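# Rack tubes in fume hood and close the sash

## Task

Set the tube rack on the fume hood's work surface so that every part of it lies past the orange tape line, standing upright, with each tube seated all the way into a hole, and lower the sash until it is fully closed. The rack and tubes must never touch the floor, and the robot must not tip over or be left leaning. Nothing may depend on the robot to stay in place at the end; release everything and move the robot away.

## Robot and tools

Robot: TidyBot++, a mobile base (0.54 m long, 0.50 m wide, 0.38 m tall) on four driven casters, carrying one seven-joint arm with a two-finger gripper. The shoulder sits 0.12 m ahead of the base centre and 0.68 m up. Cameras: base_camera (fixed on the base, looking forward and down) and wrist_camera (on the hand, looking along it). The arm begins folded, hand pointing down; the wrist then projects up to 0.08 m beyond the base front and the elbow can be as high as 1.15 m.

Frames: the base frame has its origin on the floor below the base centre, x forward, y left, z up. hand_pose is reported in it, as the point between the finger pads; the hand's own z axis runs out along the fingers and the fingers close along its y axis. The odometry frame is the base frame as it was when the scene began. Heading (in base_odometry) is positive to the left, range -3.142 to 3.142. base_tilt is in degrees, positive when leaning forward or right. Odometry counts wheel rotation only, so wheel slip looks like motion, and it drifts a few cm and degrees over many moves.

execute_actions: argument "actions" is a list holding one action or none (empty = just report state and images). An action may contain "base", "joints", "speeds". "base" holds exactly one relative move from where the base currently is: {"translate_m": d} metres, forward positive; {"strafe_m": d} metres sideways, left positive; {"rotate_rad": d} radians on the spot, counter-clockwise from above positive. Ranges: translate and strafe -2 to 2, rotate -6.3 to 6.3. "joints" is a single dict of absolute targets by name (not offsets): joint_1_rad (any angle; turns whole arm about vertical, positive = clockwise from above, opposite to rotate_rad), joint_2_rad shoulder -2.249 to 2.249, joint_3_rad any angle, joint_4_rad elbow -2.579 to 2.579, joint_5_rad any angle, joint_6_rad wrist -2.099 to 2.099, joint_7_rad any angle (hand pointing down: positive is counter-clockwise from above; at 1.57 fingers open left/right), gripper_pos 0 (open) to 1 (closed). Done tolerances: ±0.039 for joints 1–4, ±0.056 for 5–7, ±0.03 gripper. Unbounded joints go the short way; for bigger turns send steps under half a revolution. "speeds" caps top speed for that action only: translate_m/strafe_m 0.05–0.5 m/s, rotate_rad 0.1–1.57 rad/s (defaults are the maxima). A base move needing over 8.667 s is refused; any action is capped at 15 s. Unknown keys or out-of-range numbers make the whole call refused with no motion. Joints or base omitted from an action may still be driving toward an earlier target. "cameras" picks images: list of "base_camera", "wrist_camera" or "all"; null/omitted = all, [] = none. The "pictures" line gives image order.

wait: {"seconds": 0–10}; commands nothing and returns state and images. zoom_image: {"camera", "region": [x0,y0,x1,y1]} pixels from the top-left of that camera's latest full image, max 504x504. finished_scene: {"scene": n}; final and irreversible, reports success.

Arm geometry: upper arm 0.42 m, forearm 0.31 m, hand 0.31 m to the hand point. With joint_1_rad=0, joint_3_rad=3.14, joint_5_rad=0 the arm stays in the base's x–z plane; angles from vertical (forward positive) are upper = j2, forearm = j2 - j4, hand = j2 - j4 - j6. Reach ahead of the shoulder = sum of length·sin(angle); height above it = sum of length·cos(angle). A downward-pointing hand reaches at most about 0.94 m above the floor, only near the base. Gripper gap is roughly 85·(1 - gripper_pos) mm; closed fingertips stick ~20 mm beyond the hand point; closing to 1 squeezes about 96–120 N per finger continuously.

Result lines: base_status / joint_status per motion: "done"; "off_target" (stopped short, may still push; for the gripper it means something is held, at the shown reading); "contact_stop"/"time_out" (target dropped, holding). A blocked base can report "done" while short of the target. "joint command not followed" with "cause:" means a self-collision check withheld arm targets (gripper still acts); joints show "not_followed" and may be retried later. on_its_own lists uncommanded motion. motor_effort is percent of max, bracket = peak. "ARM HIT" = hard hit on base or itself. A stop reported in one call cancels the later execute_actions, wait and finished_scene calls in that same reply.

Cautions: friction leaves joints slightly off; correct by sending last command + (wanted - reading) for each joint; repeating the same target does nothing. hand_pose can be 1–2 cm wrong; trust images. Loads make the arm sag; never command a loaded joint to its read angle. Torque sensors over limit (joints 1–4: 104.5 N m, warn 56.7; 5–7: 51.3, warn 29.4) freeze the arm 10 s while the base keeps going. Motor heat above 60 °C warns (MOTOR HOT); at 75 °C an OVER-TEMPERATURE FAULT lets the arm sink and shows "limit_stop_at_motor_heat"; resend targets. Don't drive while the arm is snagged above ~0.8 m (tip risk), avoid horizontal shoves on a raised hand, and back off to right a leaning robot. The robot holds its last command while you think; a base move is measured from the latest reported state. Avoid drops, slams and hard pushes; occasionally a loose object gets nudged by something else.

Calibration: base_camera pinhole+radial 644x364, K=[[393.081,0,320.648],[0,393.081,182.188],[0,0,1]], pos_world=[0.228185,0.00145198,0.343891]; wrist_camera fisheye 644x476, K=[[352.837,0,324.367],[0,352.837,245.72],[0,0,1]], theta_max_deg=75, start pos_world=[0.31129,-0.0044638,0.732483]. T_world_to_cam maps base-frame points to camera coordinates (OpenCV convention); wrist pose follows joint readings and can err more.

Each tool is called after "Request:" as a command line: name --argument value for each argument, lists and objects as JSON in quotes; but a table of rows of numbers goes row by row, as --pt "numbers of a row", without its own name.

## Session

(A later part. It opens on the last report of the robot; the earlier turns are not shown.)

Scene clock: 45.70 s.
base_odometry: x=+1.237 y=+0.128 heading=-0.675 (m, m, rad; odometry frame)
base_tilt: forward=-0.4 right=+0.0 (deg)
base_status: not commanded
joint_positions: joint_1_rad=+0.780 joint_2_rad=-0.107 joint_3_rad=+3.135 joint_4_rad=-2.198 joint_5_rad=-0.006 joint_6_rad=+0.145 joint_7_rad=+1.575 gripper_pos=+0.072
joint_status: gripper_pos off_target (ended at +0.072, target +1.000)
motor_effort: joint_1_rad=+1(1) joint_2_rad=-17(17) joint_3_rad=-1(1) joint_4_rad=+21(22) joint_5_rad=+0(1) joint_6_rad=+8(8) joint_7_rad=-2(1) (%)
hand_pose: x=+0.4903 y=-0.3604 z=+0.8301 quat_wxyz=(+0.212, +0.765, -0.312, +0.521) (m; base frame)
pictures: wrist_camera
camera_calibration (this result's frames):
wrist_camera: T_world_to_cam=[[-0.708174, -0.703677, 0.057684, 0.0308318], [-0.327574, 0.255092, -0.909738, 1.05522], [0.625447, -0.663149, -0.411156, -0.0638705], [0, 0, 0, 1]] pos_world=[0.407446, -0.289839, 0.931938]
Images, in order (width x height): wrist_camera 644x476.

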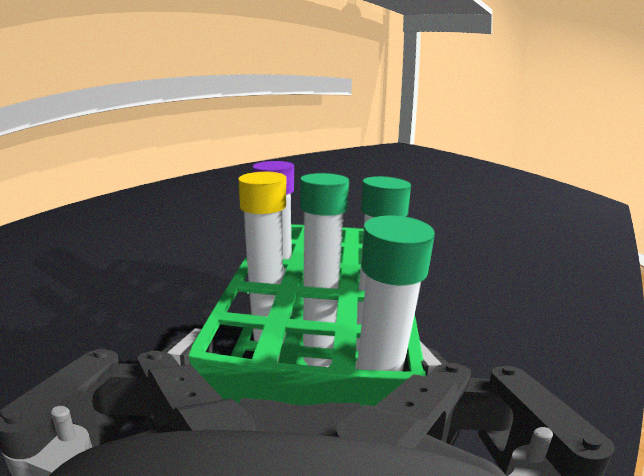

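Request:
execute_actions --actions '[{"joints":{"joint_2_rad":-0.14,"joint_4_rad":-2.11,"joint_6_rad":0.02}}]' --cameras '["wrist_camera"]'

Scene clock: 47.73 s.
base_odometry: x=+1.237 y=+0.128 heading=-0.675 (m, m, rad; odometry frame)
base_tilt: forward=-0.4 right=+0.0 (deg)
base_status: not commanded
joint_positions: joint_1_rad=+0.780 joint_2_rad=-0.121 joint_3_rad=+3.135 joint_4_rad=-2.123 joint_5_rad=-0.006 joint_6_rad=+0.048 joint_7_rad=+1.575 gripper_pos=+0.072
joint_status: all done
motor_effort: joint_1_rad=+1(1) joint_2_rad=-18(20) joint_3_rad=-1(1) joint_4_rad=+23(23) joint_5_rad=+0(0) joint_6_rad=+9(8) joint_7_rad=-1(1) (%)
hand_pose: x=+0.4948 y=-0.3645 z=+0.8515 quat_wxyz=(+0.211, +0.768, -0.313, +0.518) (m; base frame)
pictures: wrist_camera
camera_calibration (this result's frames):
wrist_camera: T_world_to_cam=[[-0.707458, -0.704401, 0.0576404, 0.0293204], [-0.333339, 0.260644, -0.906063, 1.07897], [0.623208, -0.660216, -0.419199, -0.0515627], [0, 0, 0, 1]] pos_world=[0.41254, -0.294616, 0.954311]
Images, in order (width x height): wrist_camera 644x476.

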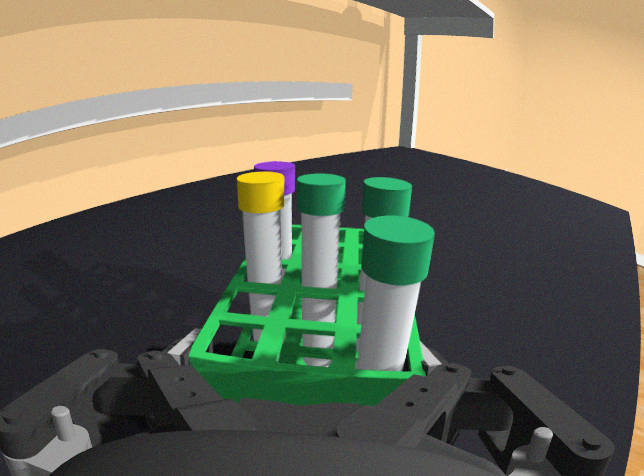

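Request:
execute_actions --actions '[{"joints":{"joint_2_rad":-0.17,"joint_4_rad":-2.0,"joint_6_rad":-0.14}}]' --cameras '[]'

Request:
execute_actions --actions '[{"base":{"translate_m":-0.6},"speeds":{"translate_m":0.3}}]' --cameras '["wrist_camera"]'

Request:
execute_actions --actions '[{"base":{"strafe_m":-0.4},"speeds":{"strafe_m":0.3},"joints":{"joint_2_rad":-0.22,"joint_4_rad":-1.49,"joint_6_rad":-0.685}}]' --cameras '["wrist_camera"]'

Scene clock: 49.73 s.
base_odometry: x=+1.237 y=+0.128 heading=-0.675 (m, m, rad; odometry frame)
base_tilt: forward=-0.4 right=+0.0 (deg)
base_status: not commanded
joint_positions: joint_1_rad=+0.780 joint_2_rad=-0.148 joint_3_rad=+3.135 joint_4_rad=-2.013 joint_5_rad=-0.006 joint_6_rad=-0.110 joint_7_rad=+1.575 gripper_pos=+0.072
joint_status: all done
motor_effort: joint_1_rad=+1(1) joint_2_rad=-18(20) joint_3_rad=-1(1) joint_4_rad=+24(24) joint_5_rad=+0(0) joint_6_rad=+9(9) joint_7_rad=-1(1) (%)
hand_pose: x=+0.4960 y=-0.3652 z=+0.8844 quat_wxyz=(+0.207, +0.773, -0.315, +0.510) (m; base frame)
pictures: none
No camera images: the call's "cameras" was empty. Leave "cameras" out to get every camera's image.

Scene clock: 52.70 s.
base_odometry: x=+0.768 y=+0.503 heading=-0.675 (m, m, rad; odometry frame)
base_tilt: forward=-0.4 right=+0.0 (deg)
base_status: done
joint_positions: joint_1_rad=+0.781 joint_2_rad=-0.152 joint_3_rad=+3.134 joint_4_rad=-2.013 joint_5_rad=-0.006 joint_6_rad=-0.112 joint_7_rad=+1.575 gripper_pos=+0.072
joint_status: not commanded
motor_effort: joint_1_rad=+1(3) joint_2_rad=-18(22) joint_3_rad=-1(1) joint_4_rad=+24(24) joint_5_rad=+0(0) joint_6_rad=+8(9) joint_7_rad=-1(1) (%)
hand_pose: x=+0.4948 y=-0.3650 z=+0.8858 quat_wxyz=(+0.208, +0.772, -0.315, +0.511) (m; base frame)
pictures: wrist_camera
camera_calibration (this result's frames):
wrist_camera: T_world_to_cam=[[-0.707088, -0.70476, 0.0577967, 0.0265004], [-0.345449, 0.272957, -0.897864, 1.11337], [0.617002, -0.654834, -0.436463, -0.0171739], [0, 0, 0, 1]] pos_world=[0.413948, -0.296473, 0.99063]
Images, in order (width x height): wrist_camera 644x476.

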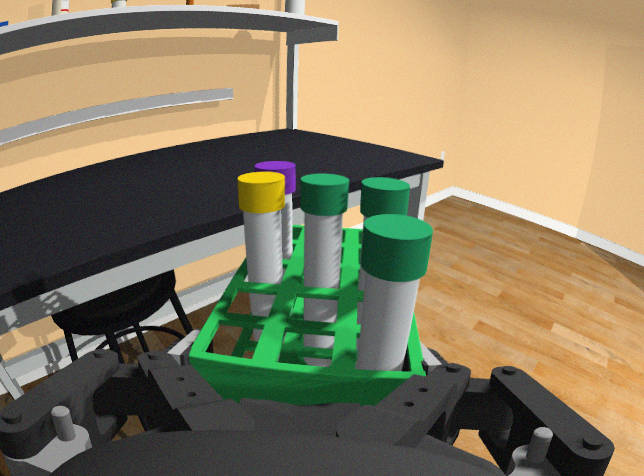

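Scene clock: 55.00 s.
base_odometry: x=+0.518 y=+0.191 heading=-0.676 (m, m, rad; odometry frame)
base_tilt: forward=-0.4 right=+0.1 (deg)
base_status: done
joint_positions: joint_1_rad=+0.782 joint_2_rad=-0.200 joint_3_rad=+3.134 joint_4_rad=-1.505 joint_5_rad=-0.005 joint_6_rad=-0.656 joint_7_rad=+1.575 gripper_pos=+0.072
joint_status: all done
motor_effort: joint_1_rad=+0(2) joint_2_rad=-17(20) joint_3_rad=-1(2) joint_4_rad=+24(25) joint_5_rad=+0(0) joint_6_rad=+9(9) joint_7_rad=-1(1) (%)
hand_pose: x=+0.4835 y=-0.3531 z=+1.0585 quat_wxyz=(+0.210, +0.770, -0.312, +0.516) (m; base frame)
pictures: wrist_camera
camera_calibration (this result's frames):
wrist_camera: T_world_to_cam=[[-0.705939, -0.705772, 0.0594673, 0.0142838], [-0.339043, 0.263017, -0.903256, 1.26038], [0.621852, -0.657806, -0.424961, 0.0573998], [0, 0, 0, 1]] pos_world=[0.401712, -0.283662, 1.16199]
Images, in order (width x height): wrist_camera 644x476.

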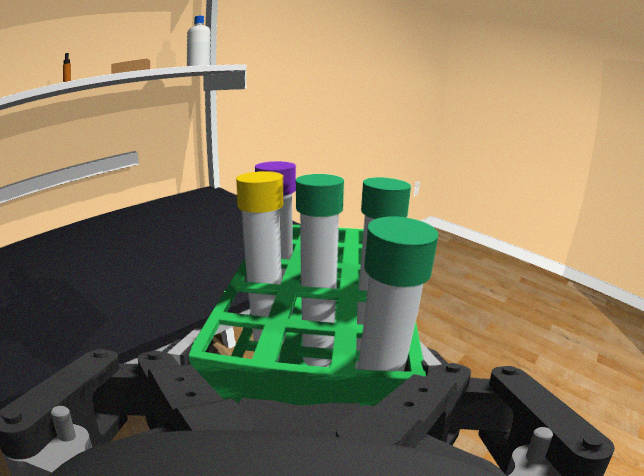

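Request:
execute_actions --actions '[{"base":{"translate_m":-1.25},"speeds":{"translate_m":0.4}}]' --cameras '[]'

Request:
execute_actions --actions '[{"base":{"rotate_rad":-1.571},"speeds":{"rotate_rad":0.8},"joints":{"joint_1_rad":-0.012}}]' --cameras '[]'

Request:
execute_actions --actions '[{"base":{"translate_m":1.2},"speeds":{"translate_m":0.4}}]'

Scene clock: 59.53 s.
base_odometry: x=-0.458 y=+0.972 heading=-0.675 (m, m, rad; odometry frame)
base_tilt: forward=-0.4 right=+0.0 (deg)
base_status: done
joint_positions: joint_1_rad=+0.782 joint_2_rad=-0.205 joint_3_rad=+3.134 joint_4_rad=-1.505 joint_5_rad=-0.004 joint_6_rad=-0.657 joint_7_rad=+1.575 gripper_pos=+0.072
joint_status: not commanded
motor_effort: joint_1_rad=+1(2) joint_2_rad=-16(20) joint_3_rad=-1(2) joint_4_rad=+24(25) joint_5_rad=+0(1) joint_6_rad=+9(9) joint_7_rad=-1(1) (%)
hand_pose: x=+0.4820 y=-0.3519 z=+1.0604 quat_wxyz=(+0.211, +0.769, -0.312, +0.517) (m; base frame)
pictures: none
No camera images: the call's "cameras" was empty. Leave "cameras" out to get every camera's image.

Scene clock: 62.30 s.
base_odometry: x=-0.458 y=+0.972 heading=-2.246 (m, m, rad; odometry frame)
base_tilt: forward=-0.4 right=+0.0 (deg)
base_status: done
joint_positions: joint_1_rad=-0.003 joint_2_rad=-0.205 joint_3_rad=+3.133 joint_4_rad=-1.505 joint_5_rad=-0.003 joint_6_rad=-0.657 joint_7_rad=+1.575 gripper_pos=+0.072
joint_status: all done
motor_effort: joint_1_rad=+0(1) joint_2_rad=-16(17) joint_3_rad=-1(2) joint_4_rad=+24(24) joint_5_rad=+0(1) joint_6_rad=+8(9) joint_7_rad=-1(2) (%)
hand_pose: x=+0.6245 y=+0.0084 z=+1.0604 quat_wxyz=(-0.003, +0.830, +0.007, +0.558) (m; base frame)
pictures: none
No camera images: the call's "cameras" was empty. Leave "cameras" out to get every camera's image.

Scene clock: 66.47 s.
base_odometry: x=-1.209 y=+0.036 heading=-2.247 (m, m, rad; odometry frame)
base_tilt: forward=-0.4 right=+0.1 (deg)
base_status: done
joint_positions: joint_1_rad=-0.003 joint_2_rad=-0.209 joint_3_rad=+3.133 joint_4_rad=-1.505 joint_5_rad=-0.003 joint_6_rad=-0.659 joint_7_rad=+1.575 gripper_pos=+0.072
joint_status: not commanded
motor_effort: joint_1_rad=+0(1) joint_2_rad=-17(19) joint_3_rad=-1(0) joint_4_rad=+24(25) joint_5_rad=+0(0) joint_6_rad=+9(9) joint_7_rad=-1(1) (%)
hand_pose: x=+0.6228 y=+0.0084 z=+1.0620 quat_wxyz=(-0.003, +0.829, +0.007, +0.559) (m; base frame)
pictures: base_camera, wrist_camera
camera_calibration (this result's frames):
wrist_camera: T_world_to_cam=[[0.000159733, -0.998101, 0.0616, -0.072059], [-0.420716, -0.0559501, -0.905465, 1.27157], [0.907192, -0.0257715, -0.419926, 0.0216595], [0, 0, 0, 1]] pos_world=[0.515334, -0.000219382, 1.1649]
Images, in order (width x height): base_camera 644x364, wrist_camera 644x476.

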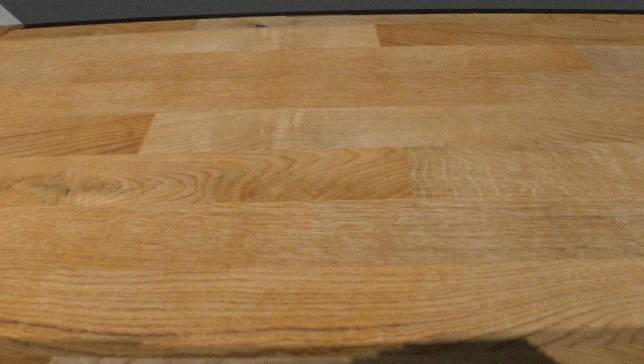

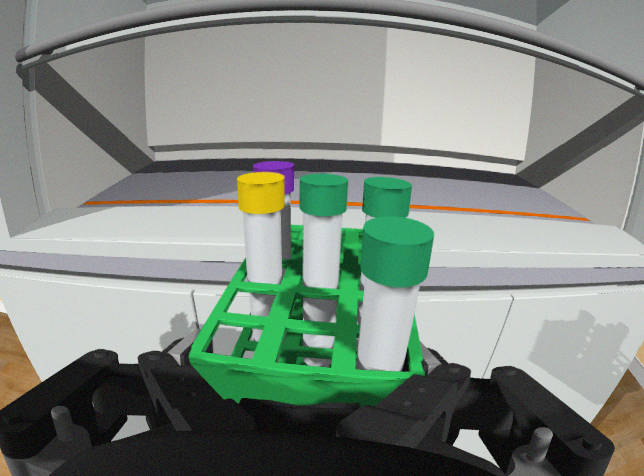

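Request:
execute_actions --actions '[{"base":{"translate_m":0.1},"speeds":{"translate_m":0.1},"joints":{"joint_2_rad":0.07,"joint_4_rad":-1.31,"joint_6_rad":-0.51}}]'

Scene clock: 68.43 s.
base_odometry: x=-1.272 y=-0.042 heading=-2.247 (m, m, rad; odometry frame)
base_tilt: forward=-0.4 right=+0.0 (deg)
base_status: done
joint_positions: joint_1_rad=-0.003 joint_2_rad=+0.082 joint_3_rad=+3.133 joint_4_rad=-1.330 joint_5_rad=-0.003 joint_6_rad=-0.552 joint_7_rad=+1.575 gripper_pos=+0.072
joint_status: all done
motor_effort: joint_1_rad=+1(1) joint_2_rad=-27(34) joint_3_rad=-2(0) joint_4_rad=+24(26) joint_5_rad=+0(0) joint_6_rad=+9(10) joint_7_rad=-1(1) (%)
hand_pose: x=+0.7512 y=+0.0090 z=+1.0313 quat_wxyz=(-0.004, +0.832, +0.006, +0.555) (m; base frame)
pictures: base_camera, wrist_camera
camera_calibration (this result's frames):
wrist_camera: T_world_to_cam=[[0.000605894, -0.998248, 0.0591598, -0.0674177], [-0.42924, -0.0536922, -0.901593, 1.30028], [0.90319, -0.0248475, -0.428521, -0.0957863], [0, 0, 0, 1]] pos_world=[0.644688, 0.000135396, 1.13527]
Images, in order (width x height): base_camera 644x364, wrist_camera 644x476.

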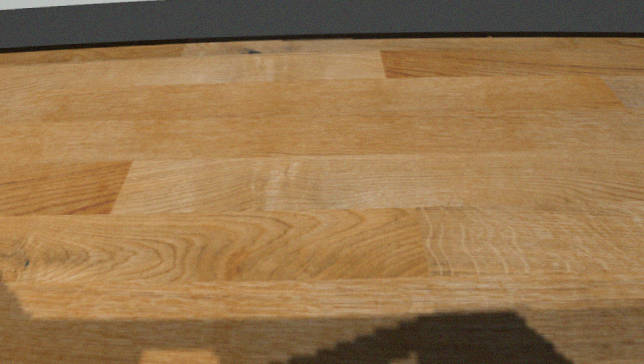

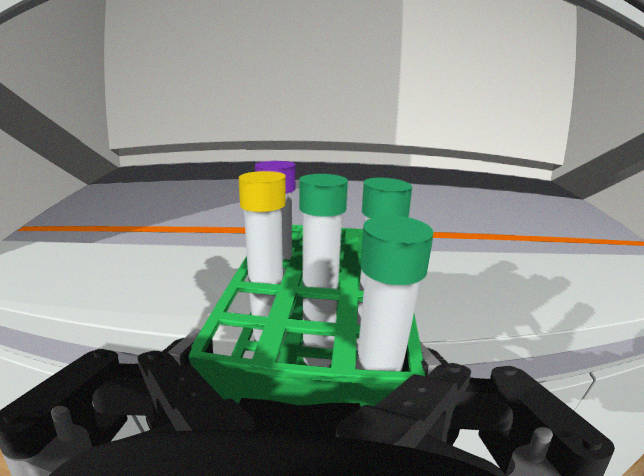

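Request:
execute_actions --actions '[{"joints":{"joint_4_rad":-1.265,"joint_6_rad":-0.605}}]' --cameras '[]'

Request:
execute_actions --actions '[{"base":{"translate_m":0.2},"speeds":{"translate_m":0.15}}]'

Scene clock: 69.47 s.
base_odometry: x=-1.272 y=-0.042 heading=-2.247 (m, m, rad; odometry frame)
base_tilt: forward=-0.4 right=+0.0 (deg)
base_status: not commanded
joint_positions: joint_1_rad=-0.003 joint_2_rad=+0.081 joint_3_rad=+3.133 joint_4_rad=-1.279 joint_5_rad=-0.003 joint_6_rad=-0.575 joint_7_rad=+1.575 gripper_pos=+0.072
joint_status: all done
motor_effort: joint_1_rad=+1(1) joint_2_rad=-28(30) joint_3_rad=-2(1) joint_4_rad=+24(26) joint_5_rad=+0(0) joint_6_rad=+9(10) joint_7_rad=-1(2) (%)
hand_pose: x=+0.7512 y=+0.0090 z=+1.0561 quat_wxyz=(-0.004, +0.823, +0.006, +0.567) (m; base frame)
pictures: none
No camera images: the call's "cameras" was empty. Leave "cameras" out to get every camera's image.

Scene clock: 71.47 s.
base_odometry: x=-1.397 y=-0.198 heading=-2.248 (m, m, rad; odometry frame)
base_tilt: forward=-0.4 right=+0.0 (deg)
base_status: done
joint_positions: joint_1_rad=-0.003 joint_2_rad=+0.079 joint_3_rad=+3.133 joint_4_rad=-1.279 joint_5_rad=-0.003 joint_6_rad=-0.578 joint_7_rad=+1.575 gripper_pos=+0.072
joint_status: not commanded
motor_effort: joint_1_rad=+1(1) joint_2_rad=-29(31) joint_3_rad=-1(1) joint_4_rad=+25(25) joint_5_rad=+0(0) joint_6_rad=+9(9) joint_7_rad=-1(1) (%)
hand_pose: x=+0.7503 y=+0.0090 z=+1.0564 quat_wxyz=(-0.004, +0.824, +0.006, +0.567) (m; base frame)
pictures: base_camera, wrist_camera
camera_calibration (this result's frames):
wrist_camera: T_world_to_cam=[[-0.00103509, -0.998266, 0.0588516, -0.0673454], [-0.403257, -0.0534376, -0.913525, 1.31561], [0.915086, -0.0246779, -0.402502, -0.120623], [0, 0, 0, 1]] pos_world=[0.64084, 0.0000978766, 1.15726]
Images, in order (width x height): base_camera 644x364, wrist_camera 644x476.

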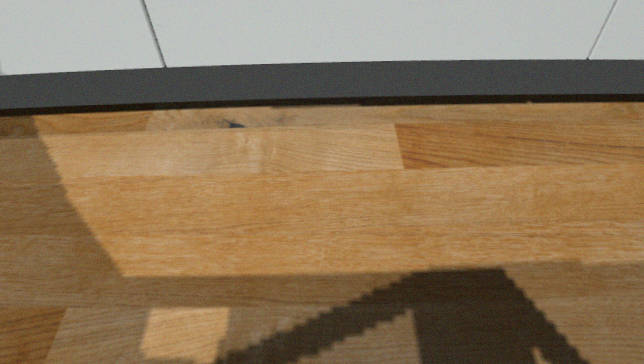

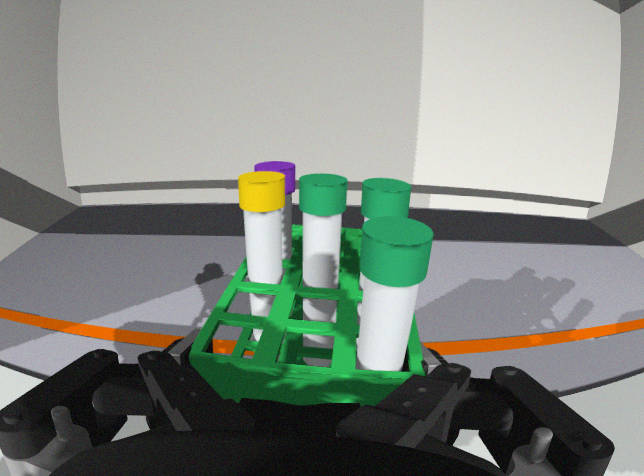

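Request:
execute_actions --actions '[{"base":{"translate_m":0.28},"speeds":{"translate_m":0.1}}]'

Scene clock: 75.00 s.
base_odometry: x=-1.573 y=-0.416 heading=-2.248 (m, m, rad; odometry frame)
base_tilt: forward=-0.4 right=+0.0 (deg)
base_status: done
joint_positions: joint_1_rad=-0.003 joint_2_rad=+0.079 joint_3_rad=+3.133 joint_4_rad=-1.279 joint_5_rad=-0.003 joint_6_rad=-0.579 joint_7_rad=+1.575 gripper_pos=+0.072
joint_status: not commanded
motor_effort: joint_1_rad=+0(1) joint_2_rad=-28(31) joint_3_rad=-2(1) joint_4_rad=+24(25) joint_5_rad=+0(0) joint_6_rad=+9(9) joint_7_rad=-2(1) (%)
hand_pose: x=+0.7501 y=+0.0090 z=+1.0564 quat_wxyz=(-0.004, +0.824, +0.006, +0.567) (m; base frame)
pictures: base_camera, wrist_camera
camera_calibration (this result's frames):
wrist_camera: T_world_to_cam=[[-0.00100969, -0.998266, 0.0588592, -0.0673718], [-0.403617, -0.0534452, -0.913366, 1.31562], [0.914927, -0.0246788, -0.402863, -0.119982], [0, 0, 0, 1]] pos_world=[0.640715, 0.0000978298, 1.15728]
Images, in order (width x height): base_camera 644x364, wrist_camera 644x476.

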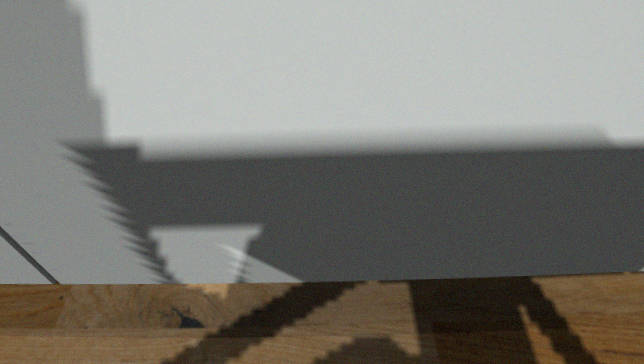

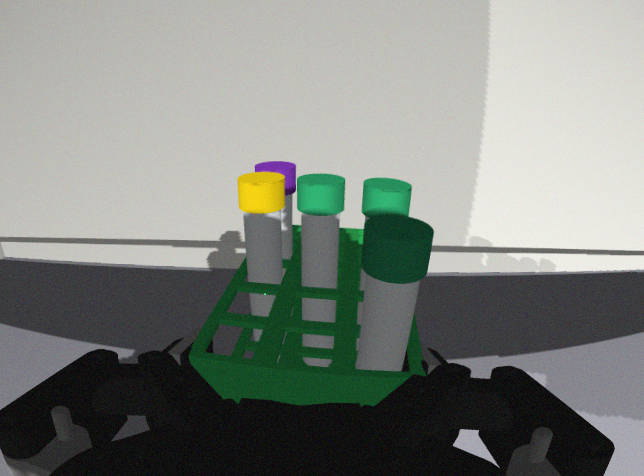

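Request:
execute_actions --actions '[{"joints":{"joint_2_rad":0.10,"joint_4_rad":-1.455,"joint_6_rad":-0.35}}]' --cameras '["wrist_camera"]'

Scene clock: 76.30 s.
base_odometry: x=-1.573 y=-0.416 heading=-2.248 (m, m, rad; odometry frame)
base_tilt: forward=-0.4 right=+0.0 (deg)
base_status: not commanded
joint_positions: joint_1_rad=-0.003 joint_2_rad=+0.096 joint_3_rad=+3.133 joint_4_rad=-1.454 joint_5_rad=-0.003 joint_6_rad=-0.390 joint_7_rad=+1.575 gripper_pos=+0.072
joint_status: all done
motor_effort: joint_1_rad=+1(1) joint_2_rad=-29(31) joint_3_rad=-1(1) joint_4_rad=+25(26) joint_5_rad=+0(0) joint_6_rad=+9(9) joint_7_rad=-1(1) (%)
hand_pose: x=+0.7638 y=+0.0090 z=+0.9948 quat_wxyz=(-0.004, +0.825, +0.006, +0.565) (m; base frame)
pictures: wrist_camera
camera_calibration (this result's frames):
wrist_camera: T_world_to_cam=[[-0.00129336, -0.998275, 0.0587049, -0.0633463], [-0.407065, -0.0530955, -0.911855, 1.26596], [0.913398, -0.0250761, -0.406294, -0.152759], [0, 0, 0, 1]] pos_world=[0.654777, 0.000149269, 1.09603]
Images, in order (width x height): wrist_camera 644x476.

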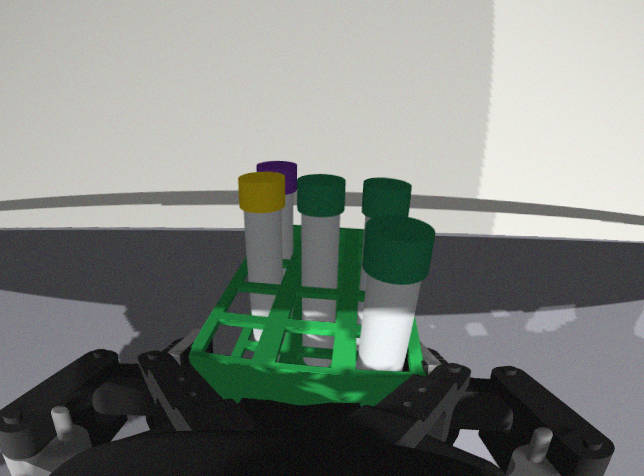

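Request:
execute_actions --actions '[{"joints":{"joint_4_rad":-1.50,"joint_6_rad":-0.315}}]' --cameras '["wrist_camera"]'

Scene clock: 77.13 s.
base_odometry: x=-1.573 y=-0.416 heading=-2.248 (m, m, rad; odometry frame)
base_tilt: forward=-0.4 right=+0.0 (deg)
base_status: not commanded
joint_positions: joint_1_rad=-0.003 joint_2_rad=+0.093 joint_3_rad=+3.133 joint_4_rad=-1.480 joint_5_rad=-0.003 joint_6_rad=-0.345 joint_7_rad=+1.575 gripper_pos=+0.072
joint_status: all done
motor_effort: joint_1_rad=+1(0) joint_2_rad=-25(30) joint_3_rad=-1(1) joint_4_rad=+22(25) joint_5_rad=+0(0) joint_6_rad=+7(9) joint_7_rad=-1(1) (%)
hand_pose: x=+0.7651 y=+0.0090 z=+0.9940 quat_wxyz=(-0.004, +0.819, +0.006, +0.574) (m; base frame)
pictures: wrist_camera
camera_calibration (this result's frames):
wrist_camera: T_world_to_cam=[[-0.00270688, -0.998288, 0.0584268, -0.0619531], [-0.387049, -0.0528272, -0.920545, 1.25915], [0.922055, -0.0251058, -0.386243, -0.180806], [0, 0, 0, 1]] pos_world=[0.653898, 0.000131007, 1.09289]
Images, in order (width x height): wrist_camera 644x476.

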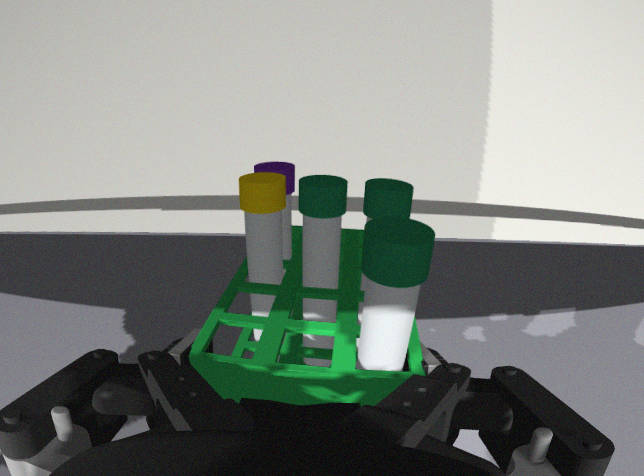

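Request:
execute_actions --actions '[{"joints":{"joint_4_rad":-1.46,"joint_6_rad":-0.40}}]' --cameras '[]'

Request:
execute_actions --actions '[{"joints":{"gripper_pos":0}}]' --cameras '["wrist_camera"]'

Request:
execute_actions --actions '[{"base":{"translate_m":-0.09},"speeds":{"translate_m":0.07}}]' --cameras '["wrist_camera"]'

Scene clock: 78.00 s.
base_odometry: x=-1.573 y=-0.416 heading=-2.248 (m, m, rad; odometry frame)
base_tilt: forward=-0.4 right=+0.0 (deg)
base_status: not commanded
joint_positions: joint_1_rad=-0.003 joint_2_rad=+0.095 joint_3_rad=+3.133 joint_4_rad=-1.468 joint_5_rad=-0.003 joint_6_rad=-0.365 joint_7_rad=+1.575 gripper_pos=+0.072
joint_status: all done
motor_effort: joint_1_rad=+0(1) joint_2_rad=-27(30) joint_3_rad=-1(2) joint_4_rad=+23(25) joint_5_rad=+0(0) joint_6_rad=+7(9) joint_7_rad=-1(1) (%)
hand_pose: x=+0.7648 y=+0.0090 z=+0.9939 quat_wxyz=(-0.004, +0.822, +0.006, +0.570) (m; base frame)
pictures: none
No camera images: the call's "cameras" was empty. Leave "cameras" out to get every camera's image.

Scene clock: 79.10 s.
base_odometry: x=-1.573 y=-0.416 heading=-2.248 (m, m, rad; odometry frame)
base_tilt: forward=-0.4 right=+0.0 (deg)
base_status: not commanded
joint_positions: joint_1_rad=-0.003 joint_2_rad=+0.095 joint_3_rad=+3.133 joint_4_rad=-1.468 joint_5_rad=-0.003 joint_6_rad=-0.366 joint_7_rad=+1.575 gripper_pos=+0.000
joint_status: all done
motor_effort: joint_1_rad=+0(1) joint_2_rad=-27(29) joint_3_rad=-2(1) joint_4_rad=+23(25) joint_5_rad=+0(0) joint_6_rad=+8(8) joint_7_rad=-1(1) (%)
hand_pose: x=+0.7647 y=+0.0090 z=+0.9934 quat_wxyz=(-0.004, +0.822, +0.006, +0.569) (m; base frame)
pictures: wrist_camera
camera_calibration (this result's frames):
wrist_camera: T_world_to_cam=[[-0.00194861, -0.998281, 0.0585763, -0.0626432], [-0.397944, -0.0529645, -0.91588, 1.26215], [0.917408, -0.0250948, -0.397156, -0.166255], [0, 0, 0, 1]] pos_world=[0.654665, 0.00014129, 1.09361]
Images, in order (width x height): wrist_camera 644x476.

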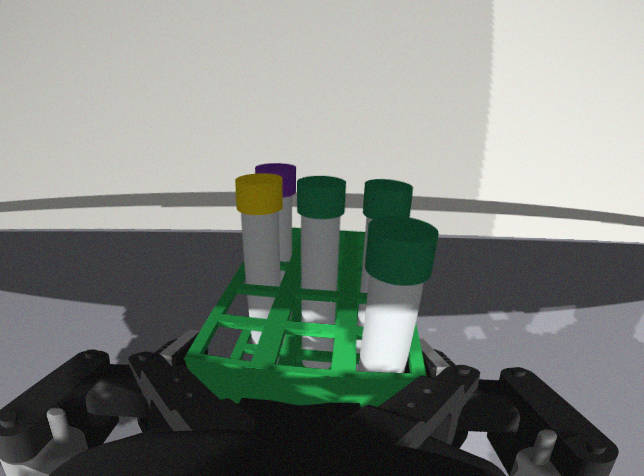

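Scene clock: 80.90 s.
base_odometry: x=-1.517 y=-0.346 heading=-2.248 (m, m, rad; odometry frame)
base_tilt: forward=-0.4 right=+0.0 (deg)
base_status: done
joint_positions: joint_1_rad=-0.003 joint_2_rad=+0.097 joint_3_rad=+3.133 joint_4_rad=-1.468 joint_5_rad=-0.003 joint_6_rad=-0.367 joint_7_rad=+1.575 gripper_pos=+0.000
joint_status: not commanded
motor_effort: joint_1_rad=+1(1) joint_2_rad=-27(32) joint_3_rad=-1(1) joint_4_rad=+23(24) joint_5_rad=+0(0) joint_6_rad=+8(8) joint_7_rad=-1(2) (%)
hand_pose: x=+0.7652 y=+0.0090 z=+0.9923 quat_wxyz=(-0.004, +0.823, +0.006, +0.569) (m; base frame)
pictures: wrist_camera
camera_calibration (this result's frames):
wrist_camera: T_world_to_cam=[[-0.00183327, -0.998281, 0.0585875, -0.0626705], [-0.399725, -0.0529719, -0.915103, 1.26188], [0.916633, -0.0250966, -0.398941, -0.164853], [0, 0, 0, 1]] pos_world=[0.655399, 0.000144029, 1.09265]
Images, in order (width x height): wrist_camera 644x476.

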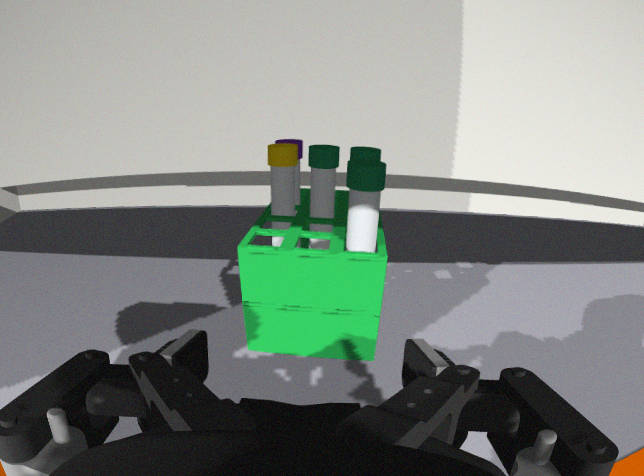

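Request:
execute_actions --actions '[{"joints":{"joint_2_rad":0.07,"joint_4_rad":-1.29,"joint_6_rad":-0.58}}]' --cameras '[]'

Request:
execute_actions --actions '[{"base":{"translate_m":-0.45},"speeds":{"translate_m":0.3}}]' --cameras '["wrist_camera"]'

Request:
execute_actions --actions '[{"joints":{"joint_2_rad":-0.2,"joint_4_rad":-1.1,"joint_6_rad":-0.72}}]'

Scene clock: 82.17 s.
base_odometry: x=-1.517 y=-0.346 heading=-2.248 (m, m, rad; odometry frame)
base_tilt: forward=-0.4 right=+0.0 (deg)
base_status: not commanded
joint_positions: joint_1_rad=-0.003 joint_2_rad=+0.081 joint_3_rad=+3.133 joint_4_rad=-1.296 joint_5_rad=-0.003 joint_6_rad=-0.543 joint_7_rad=+1.575 gripper_pos=+0.000
joint_status: all done
motor_effort: joint_1_rad=+1(0) joint_2_rad=-26(29) joint_3_rad=-1(1) joint_4_rad=+23(24) joint_5_rad=+0(1) joint_6_rad=+8(9) joint_7_rad=-1(2) (%)
hand_pose: x=+0.7537 y=+0.0090 z=+1.0552 quat_wxyz=(-0.004, +0.819, +0.006, +0.573) (m; base frame)
pictures: none
No camera images: the call's "cameras" was empty. Leave "cameras" out to get every camera's image.

Scene clock: 84.67 s.
base_odometry: x=-1.234 y=+0.005 heading=-2.249 (m, m, rad; odometry frame)
base_tilt: forward=-0.4 right=+0.0 (deg)
base_status: done
joint_positions: joint_1_rad=-0.004 joint_2_rad=+0.073 joint_3_rad=+3.133 joint_4_rad=-1.296 joint_5_rad=-0.003 joint_6_rad=-0.547 joint_7_rad=+1.575 gripper_pos=+0.000
joint_status: not commanded
motor_effort: joint_1_rad=+1(1) joint_2_rad=-26(33) joint_3_rad=-2(2) joint_4_rad=+23(24) joint_5_rad=+0(0) joint_6_rad=+8(8) joint_7_rad=-1(1) (%)
hand_pose: x=+0.7505 y=+0.0093 z=+1.0589 quat_wxyz=(-0.004, +0.818, +0.006, +0.575) (m; base frame)
pictures: wrist_camera
camera_calibration (this result's frames):
wrist_camera: T_world_to_cam=[[-0.00175954, -0.998279, 0.0586245, -0.0663756], [-0.385181, -0.0534246, -0.921294, 1.31264], [0.92284, -0.0242021, -0.384424, -0.144793], [0, 0, 0, 1]] pos_world=[0.639107, 0.000361669, 1.15756]
Images, in order (width x height): wrist_camera 644x476.

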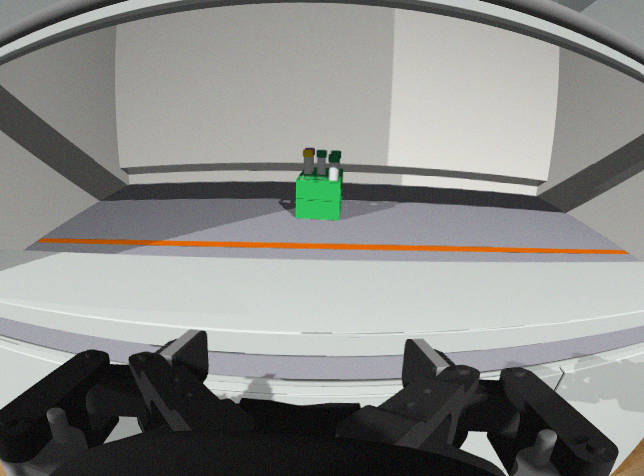

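Scene clock: 86.37 s.
base_odometry: x=-1.234 y=+0.005 heading=-2.249 (m, m, rad; odometry frame)
base_tilt: forward=-0.4 right=+0.0 (deg)
base_status: not commanded
joint_positions: joint_1_rad=-0.004 joint_2_rad=-0.209 joint_3_rad=+3.133 joint_4_rad=-1.095 joint_5_rad=-0.003 joint_6_rad=-0.684 joint_7_rad=+1.575 gripper_pos=+0.000
joint_status: all done
motor_effort: joint_1_rad=+1(1) joint_2_rad=-12(29) joint_3_rad=-1(1) joint_4_rad=+20(25) joint_5_rad=+0(0) joint_6_rad=+8(8) joint_7_rad=-1(1) (%)
hand_pose: x=+0.5866 y=+0.0086 z=+1.2923 quat_wxyz=(-0.003, +0.707, +0.006, +0.707) (m; base frame)
pictures: base_camera, wrist_camera
camera_calibration (this result's frames):
wrist_camera: T_world_to_cam=[[-0.020884, -0.998378, 0.0529718, -0.0624961], [-0.0499897, -0.0518744, -0.997402, 1.36622], [0.998531, -0.0234778, -0.0488252, -0.381941], [0, 0, 0, 1]] pos_world=[0.448371, -0.000490177, 1.34733]
Images, in order (width x height): base_camera 644x364, wrist_camera 644x476.

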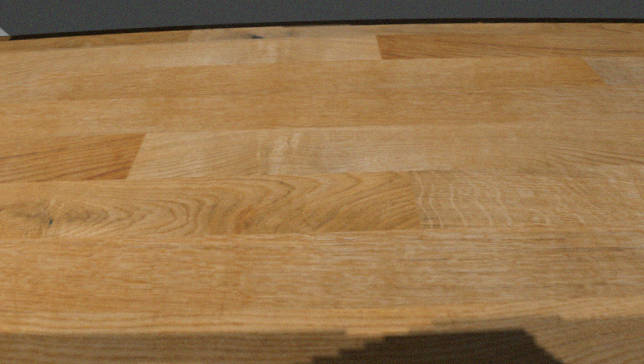

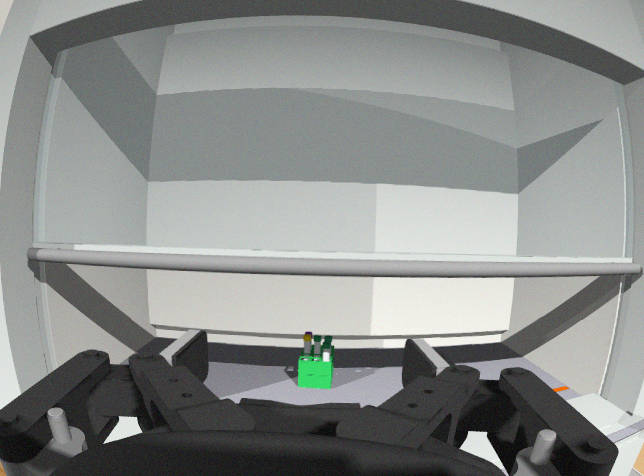

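Request:
execute_actions --actions '[{"base":{"translate_m":0.2},"joints":{"joint_2_rad":0.08,"joint_4_rad":-0.455,"joint_6_rad":-1.14,"gripper_pos":0.8}}]' --cameras '["wrist_camera"]'

Scene clock: 88.53 s.
base_odometry: x=-1.360 y=-0.151 heading=-2.249 (m, m, rad; odometry frame)
base_tilt: forward=-0.4 right=+0.0 (deg)
base_status: done
joint_positions: joint_1_rad=-0.004 joint_2_rad=+0.072 joint_3_rad=+3.133 joint_4_rad=-0.463 joint_5_rad=-0.001 joint_6_rad=-1.103 joint_7_rad=+1.575 gripper_pos=+0.800
joint_status: all done
motor_effort: joint_1_rad=+1(1) joint_2_rad=-18(23) joint_3_rad=-2(3) joint_4_rad=+15(20) joint_5_rad=+0(1) joint_6_rad=+8(9) joint_7_rad=-1(1) (%)
hand_pose: x=+0.6201 y=+0.0079 z=+1.3507 quat_wxyz=(-0.004, +0.731, +0.006, +0.683) (m; base frame)
pictures: wrist_camera
camera_calibration (this result's frames):
wrist_camera: T_world_to_cam=[[-0.0165366, -0.998397, 0.0541225, -0.0698321], [-0.117964, -0.0518037, -0.991666, 1.46052], [0.99288, -0.0227833, -0.116918, -0.317056], [0, 0, 0, 1]] pos_world=[0.485933, -0.0012832, 1.41506]
Images, in order (width x height): wrist_camera 644x476.

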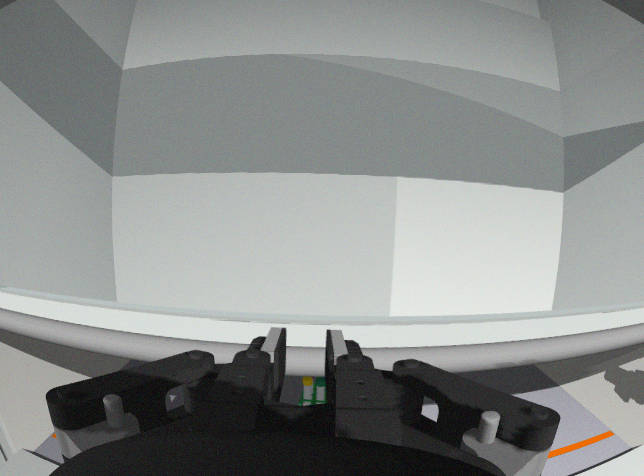

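Request:
execute_actions --actions '[{"base":{"translate_m":0.105},"speeds":{"translate_m":0.15}}]' --cameras '["wrist_camera"]'

Scene clock: 90.00 s.
base_odometry: x=-1.426 y=-0.233 heading=-2.248 (m, m, rad; odometry frame)
base_tilt: forward=-0.4 right=+0.0 (deg)
base_status: done
joint_positions: joint_1_rad=-0.004 joint_2_rad=+0.081 joint_3_rad=+3.133 joint_4_rad=-0.462 joint_5_rad=-0.001 joint_6_rad=-1.105 joint_7_rad=+1.575 gripper_pos=+0.800
joint_status: not commanded
motor_effort: joint_1_rad=+1(1) joint_2_rad=-18(23) joint_3_rad=-1(1) joint_4_rad=+15(17) joint_5_rad=+0(1) joint_6_rad=+8(9) joint_7_rad=-1(1) (%)
hand_pose: x=+0.6258 y=+0.0080 z=+1.3464 quat_wxyz=(-0.004, +0.734, +0.006, +0.679) (m; base frame)
pictures: wrist_camera
camera_calibration (this result's frames):
wrist_camera: T_world_to_cam=[[-0.0160462, -0.998395, 0.0543094, -0.07004], [-0.126915, -0.0518434, -0.990558, 1.46101], [0.991784, -0.0227873, -0.125879, -0.310493], [0, 0, 0, 1]] pos_world=[0.492242, -0.00125911, 1.41194]
Images, in order (width x height): wrist_camera 644x476.

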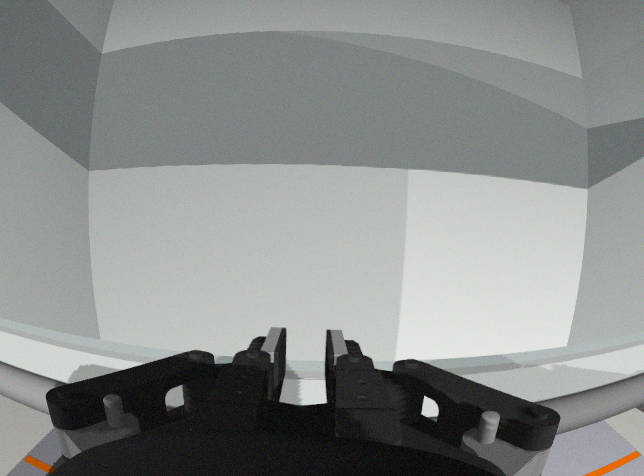

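Request:
execute_actions --actions '[{"joints":{"joint_2_rad":0.0,"joint_4_rad":-0.66,"joint_6_rad":-0.96}}]' --cameras '[]'

Request:
execute_actions --actions '[{"joints":{"joint_2_rad":-0.055,"joint_4_rad":-0.81,"joint_6_rad":-0.87}}]' --cameras '["wrist_camera"]'

Request:
execute_actions --actions '[{"joints":{"joint_2_rad":-0.097,"joint_4_rad":-0.94,"joint_6_rad":-0.79}}]' --cameras '["wrist_camera"]'

Scene clock: 91.77 s.
base_odometry: x=-1.426 y=-0.233 heading=-2.248 (m, m, rad; odometry frame)
base_tilt: forward=-0.4 right=+0.0 (deg)
base_status: not commanded
joint_positions: joint_1_rad=-0.004 joint_2_rad=+0.021 joint_3_rad=+3.133 joint_4_rad=-0.650 joint_5_rad=-0.001 joint_6_rad=-0.995 joint_7_rad=+1.575 gripper_pos=+0.800
joint_status: all done
motor_effort: joint_1_rad=+1(1) joint_2_rad=-18(20) joint_3_rad=-1(1) joint_4_rad=+17(17) joint_5_rad=+0(0) joint_6_rad=+8(8) joint_7_rad=-1(2) (%)
hand_pose: x=+0.6328 y=+0.0084 z=+1.3192 quat_wxyz=(-0.004, +0.740, +0.007, +0.673) (m; base frame)
pictures: none
No camera images: the call's "cameras" was empty. Leave "cameras" out to get every camera's image.

Scene clock: 92.83 s.
base_odometry: x=-1.426 y=-0.233 heading=-2.248 (m, m, rad; odometry frame)
base_tilt: forward=-0.4 right=+0.0 (deg)
base_status: not commanded
joint_positions: joint_1_rad=-0.004 joint_2_rad=-0.044 joint_3_rad=+3.133 joint_4_rad=-0.791 joint_5_rad=-0.001 joint_6_rad=-0.898 joint_7_rad=+1.575 gripper_pos=+0.800
joint_status: all done
motor_effort: joint_1_rad=+1(0) joint_2_rad=-16(20) joint_3_rad=+0(1) joint_4_rad=+17(17) joint_5_rad=+0(0) joint_6_rad=+7(9) joint_7_rad=-1(1) (%)
hand_pose: x=+0.6241 y=+0.0086 z=+1.3101 quat_wxyz=(-0.004, +0.733, +0.007, +0.681) (m; base frame)
pictures: wrist_camera
camera_calibration (this result's frames):
wrist_camera: T_world_to_cam=[[-0.0163933, -0.998347, 0.0550799, -0.0682296], [-0.123466, -0.0526445, -0.990951, 1.42325], [0.992213, -0.0230454, -0.122399, -0.318162], [0, 0, 0, 1]] pos_world=[0.49029, -0.000522814, 1.37519]
Images, in order (width x height): wrist_camera 644x476.

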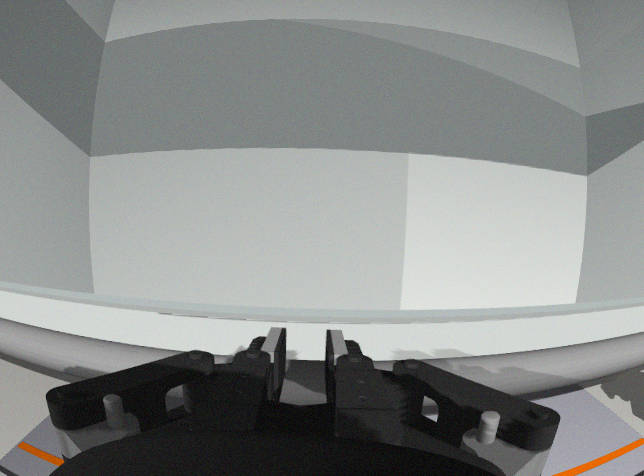

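Scene clock: 93.83 s.
base_odometry: x=-1.426 y=-0.233 heading=-2.248 (m, m, rad; odometry frame)
base_tilt: forward=-0.4 right=+0.0 (deg)
base_status: not commanded
joint_positions: joint_1_rad=-0.004 joint_2_rad=-0.101 joint_3_rad=+3.133 joint_4_rad=-0.914 joint_5_rad=-0.001 joint_6_rad=-0.817 joint_7_rad=+1.575 gripper_pos=+0.800
joint_status: all done
motor_effort: joint_1_rad=+0(1) joint_2_rad=-11(16) joint_3_rad=+0(1) joint_4_rad=+17(17) joint_5_rad=+0(0) joint_6_rad=+7(8) joint_7_rad=-1(1) (%)
hand_pose: x=+0.6156 y=+0.0088 z=+1.2978 quat_wxyz=(-0.003, +0.728, +0.007, +0.686) (m; base frame)
pictures: wrist_camera
camera_calibration (this result's frames):
wrist_camera: T_world_to_cam=[[-0.0172713, -0.998333, 0.0550773, -0.0670014], [-0.109612, -0.052863, -0.992568, 1.40364], [0.993824, -0.0231801, -0.108517, -0.330238], [0, 0, 0, 1]] pos_world=[0.480898, -0.000344035, 1.36106]
Images, in order (width x height): wrist_camera 644x476.

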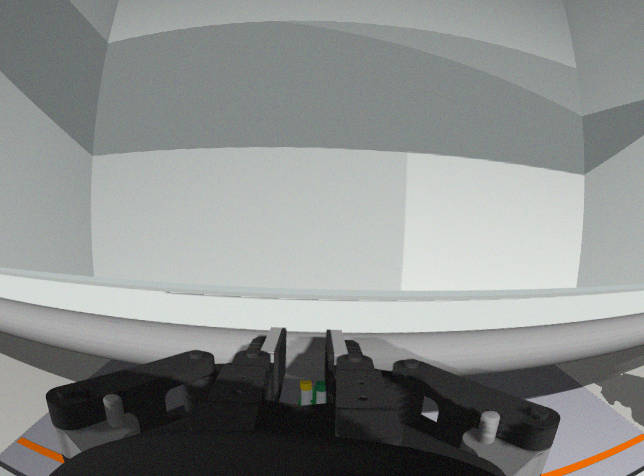

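Request:
execute_actions --actions '[{"joints":{"joint_2_rad":0.0,"joint_4_rad":-0.64,"joint_6_rad":-0.96}}]' --cameras '[]'

Request:
execute_actions --actions '[{"base":{"translate_m":0.035},"speeds":{"translate_m":0.07}}]' --cameras '["wrist_camera"]'

Request:
execute_actions --actions '[{"joints":{"joint_2_rad":-0.05,"joint_4_rad":-0.82,"joint_6_rad":-0.88}}]' --cameras '["wrist_camera"]'

Scene clock: 95.40 s.
base_odometry: x=-1.426 y=-0.233 heading=-2.248 (m, m, rad; odometry frame)
base_tilt: forward=-0.4 right=+0.0 (deg)
base_status: not commanded
joint_positions: joint_1_rad=-0.004 joint_2_rad=-0.022 joint_3_rad=+3.133 joint_4_rad=-0.649 joint_5_rad=-0.001 joint_6_rad=-0.923 joint_7_rad=+1.575 gripper_pos=+0.800
joint_status: all done
motor_effort: joint_1_rad=+0(0) joint_2_rad=-16(17) joint_3_rad=-1(0) joint_4_rad=+17(20) joint_5_rad=+0(0) joint_6_rad=+8(9) joint_7_rad=-1(1) (%)
hand_pose: x=+0.6051 y=+0.0083 z=+1.3635 quat_wxyz=(-0.004, +0.700, +0.006, +0.714) (m; base frame)
pictures: none
No camera images: the call's "cameras" was empty. Leave "cameras" out to get every camera's image.

Scene clock: 96.40 s.
base_odometry: x=-1.448 y=-0.261 heading=-2.248 (m, m, rad; odometry frame)
base_tilt: forward=-0.4 right=+0.0 (deg)
base_status: done
joint_positions: joint_1_rad=-0.004 joint_2_rad=-0.009 joint_3_rad=+3.133 joint_4_rad=-0.648 joint_5_rad=-0.001 joint_6_rad=-0.924 joint_7_rad=+1.575 gripper_pos=+0.800
joint_status: not commanded
motor_effort: joint_1_rad=+1(1) joint_2_rad=-18(19) joint_3_rad=-1(0) joint_4_rad=+17(18) joint_5_rad=+0(0) joint_6_rad=+8(8) joint_7_rad=-1(1) (%)
hand_pose: x=+0.6141 y=+0.0083 z=+1.3570 quat_wxyz=(-0.004, +0.705, +0.006, +0.710) (m; base frame)
pictures: wrist_camera
camera_calibration (this result's frames):
wrist_camera: T_world_to_cam=[[-0.0206665, -0.998421, 0.052235, -0.0648057], [-0.0433279, -0.0513027, -0.997743, 1.42846], [0.998847, -0.022883, -0.0421992, -0.415437], [0, 0, 0, 1]] pos_world=[0.475511, -0.000925806, 1.41109]
Images, in order (width x height): wrist_camera 644x476.

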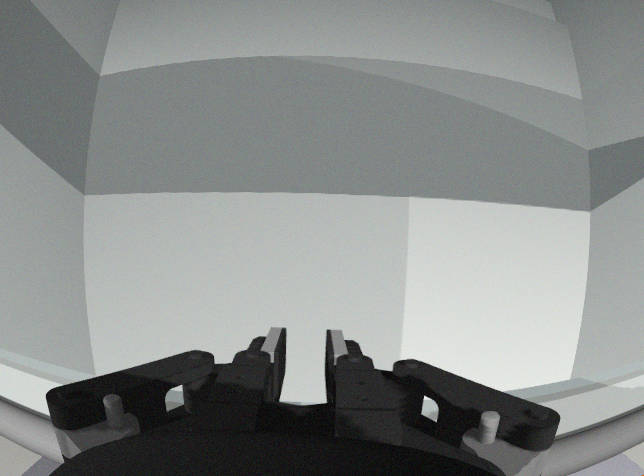

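Scene clock: 97.53 s.
base_odometry: x=-1.448 y=-0.261 heading=-2.248 (m, m, rad; odometry frame)
base_tilt: forward=-0.4 right=+0.0 (deg)
base_status: not commanded
joint_positions: joint_1_rad=-0.004 joint_2_rad=-0.042 joint_3_rad=+3.133 joint_4_rad=-0.792 joint_5_rad=-0.001 joint_6_rad=-0.896 joint_7_rad=+1.575 gripper_pos=+0.800
joint_status: all done
motor_effort: joint_1_rad=+1(1) joint_2_rad=-15(17) joint_3_rad=-1(1) joint_4_rad=+15(19) joint_5_rad=+0(1) joint_6_rad=+6(8) joint_7_rad=-1(1) (%)
hand_pose: x=+0.6256 y=+0.0086 z=+1.3090 quat_wxyz=(-0.003, +0.733, +0.007, +0.680) (m; base frame)
pictures: wrist_camera
camera_calibration (this result's frames):
wrist_camera: T_world_to_cam=[[-0.0164081, -0.998341, 0.0551893, -0.0683014], [-0.124857, -0.0527189, -0.990773, 1.42302], [0.992039, -0.0231475, -0.123785, -0.317886], [0, 0, 0, 1]] pos_world=[0.491908, -0.000526364, 1.37431]
Images, in order (width x height): wrist_camera 644x476.

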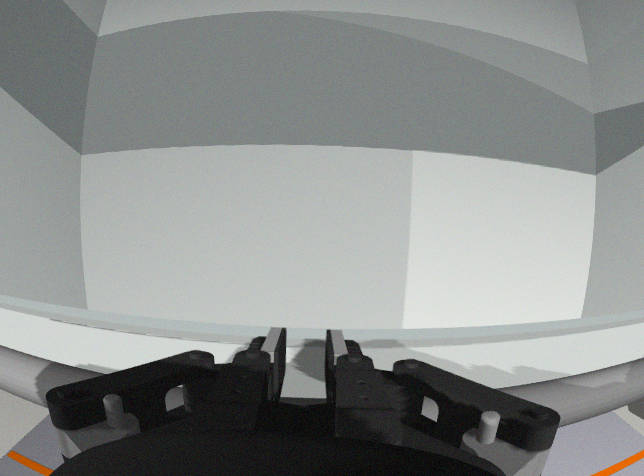

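On top of the bar now. Pushing down.

Request:
execute_actions --actions '[{"joints":{"joint_2_rad":-0.085,"joint_4_rad":-0.97,"joint_6_rad":-0.81}}]' --cameras '["wrist_camera"]'

Request:
execute_actions --actions '[{"joints":{"joint_2_rad":-0.135,"joint_4_rad":-1.13,"joint_6_rad":-0.70}}]' --cameras '["wrist_camera"]'

Scene clock: 98.67 s.
base_odometry: x=-1.448 y=-0.261 heading=-2.248 (m, m, rad; odometry frame)
base_tilt: forward=-0.3 right=+0.0 (deg)
base_status: not commanded
joint_positions: joint_1_rad=-0.004 joint_2_rad=-0.083 joint_3_rad=+3.133 joint_4_rad=-0.902 joint_5_rad=-0.001 joint_6_rad=-0.772 joint_7_rad=+1.575 gripper_pos=+0.800
joint_status: joint_4_rad off_target (ended at -0.902, target -0.970); the others done
motor_effort: joint_1_rad=-1(0) joint_2_rad=-12(16) joint_3_rad=-2(2) joint_4_rad=+10(15) joint_5_rad=-1(1) joint_6_rad=-2(5) joint_7_rad=-2(1) (%)
hand_pose: x=+0.6249 y=+0.0088 z=+1.3094 quat_wxyz=(-0.003, +0.714, +0.007, +0.700) (m; base frame)
pictures: wrist_camera
camera_calibration (this result's frames):
wrist_camera: T_world_to_cam=[[-0.019488, -0.998365, 0.0537332, -0.0643304], [-0.0706259, -0.0522345, -0.996134, 1.39641], [0.997312, -0.0232076, -0.0694925, -0.391508], [0, 0, 0, 1]] pos_world=[0.487825, -0.000370437, 1.36726]
Images, in order (width x height): wrist_camera 644x476.

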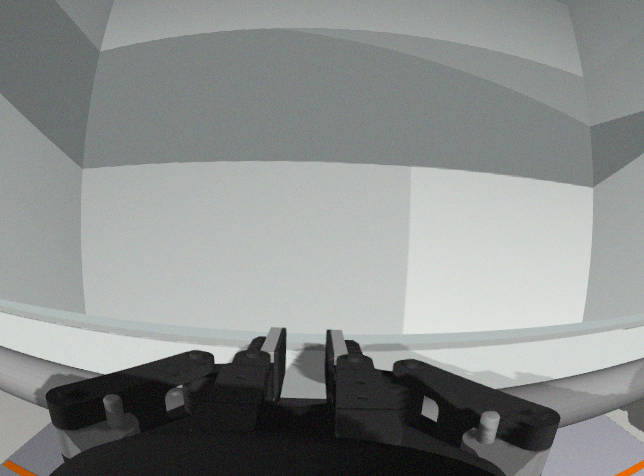

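Scene clock: 100.03 s.
base_odometry: x=-1.448 y=-0.261 heading=-2.248 (m, m, rad; odometry frame)
base_tilt: forward=-0.4 right=+0.0 (deg)
base_status: not commanded
joint_positions: joint_1_rad=-0.004 joint_2_rad=-0.155 joint_3_rad=+3.133 joint_4_rad=-1.067 joint_5_rad=-0.001 joint_6_rad=-0.658 joint_7_rad=+1.575 gripper_pos=+0.800
joint_status: joint_4_rad off_target (ended at -1.067, target -1.130); the others done
motor_effort: joint_1_rad=+0(1) joint_2_rad=-7(13) joint_3_rad=+0(2) joint_4_rad=+11(11) joint_5_rad=+0(1) joint_6_rad=+1(4) joint_7_rad=-2(2) (%)
hand_pose: x=+0.6135 y=+0.0089 z=+1.2903 quat_wxyz=(-0.003, +0.707, +0.007, +0.707) (m; base frame)
pictures: wrist_camera
camera_calibration (this result's frames):
wrist_camera: T_world_to_cam=[[-0.0208021, -0.998347, 0.0535717, -0.0623648], [-0.049414, -0.0524912, -0.997398, 1.36522], [0.998562, -0.0233951, -0.0482404, -0.409651], [0, 0, 0, 1]] pos_world=[0.475226, -0.000183628, 1.34525]
Images, in order (width x height): wrist_camera 644x476.

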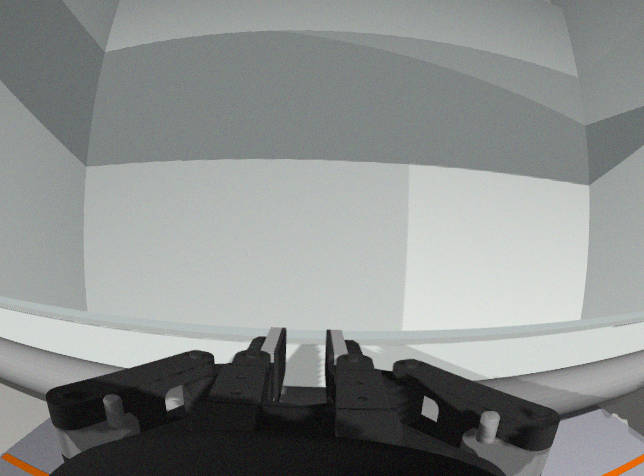

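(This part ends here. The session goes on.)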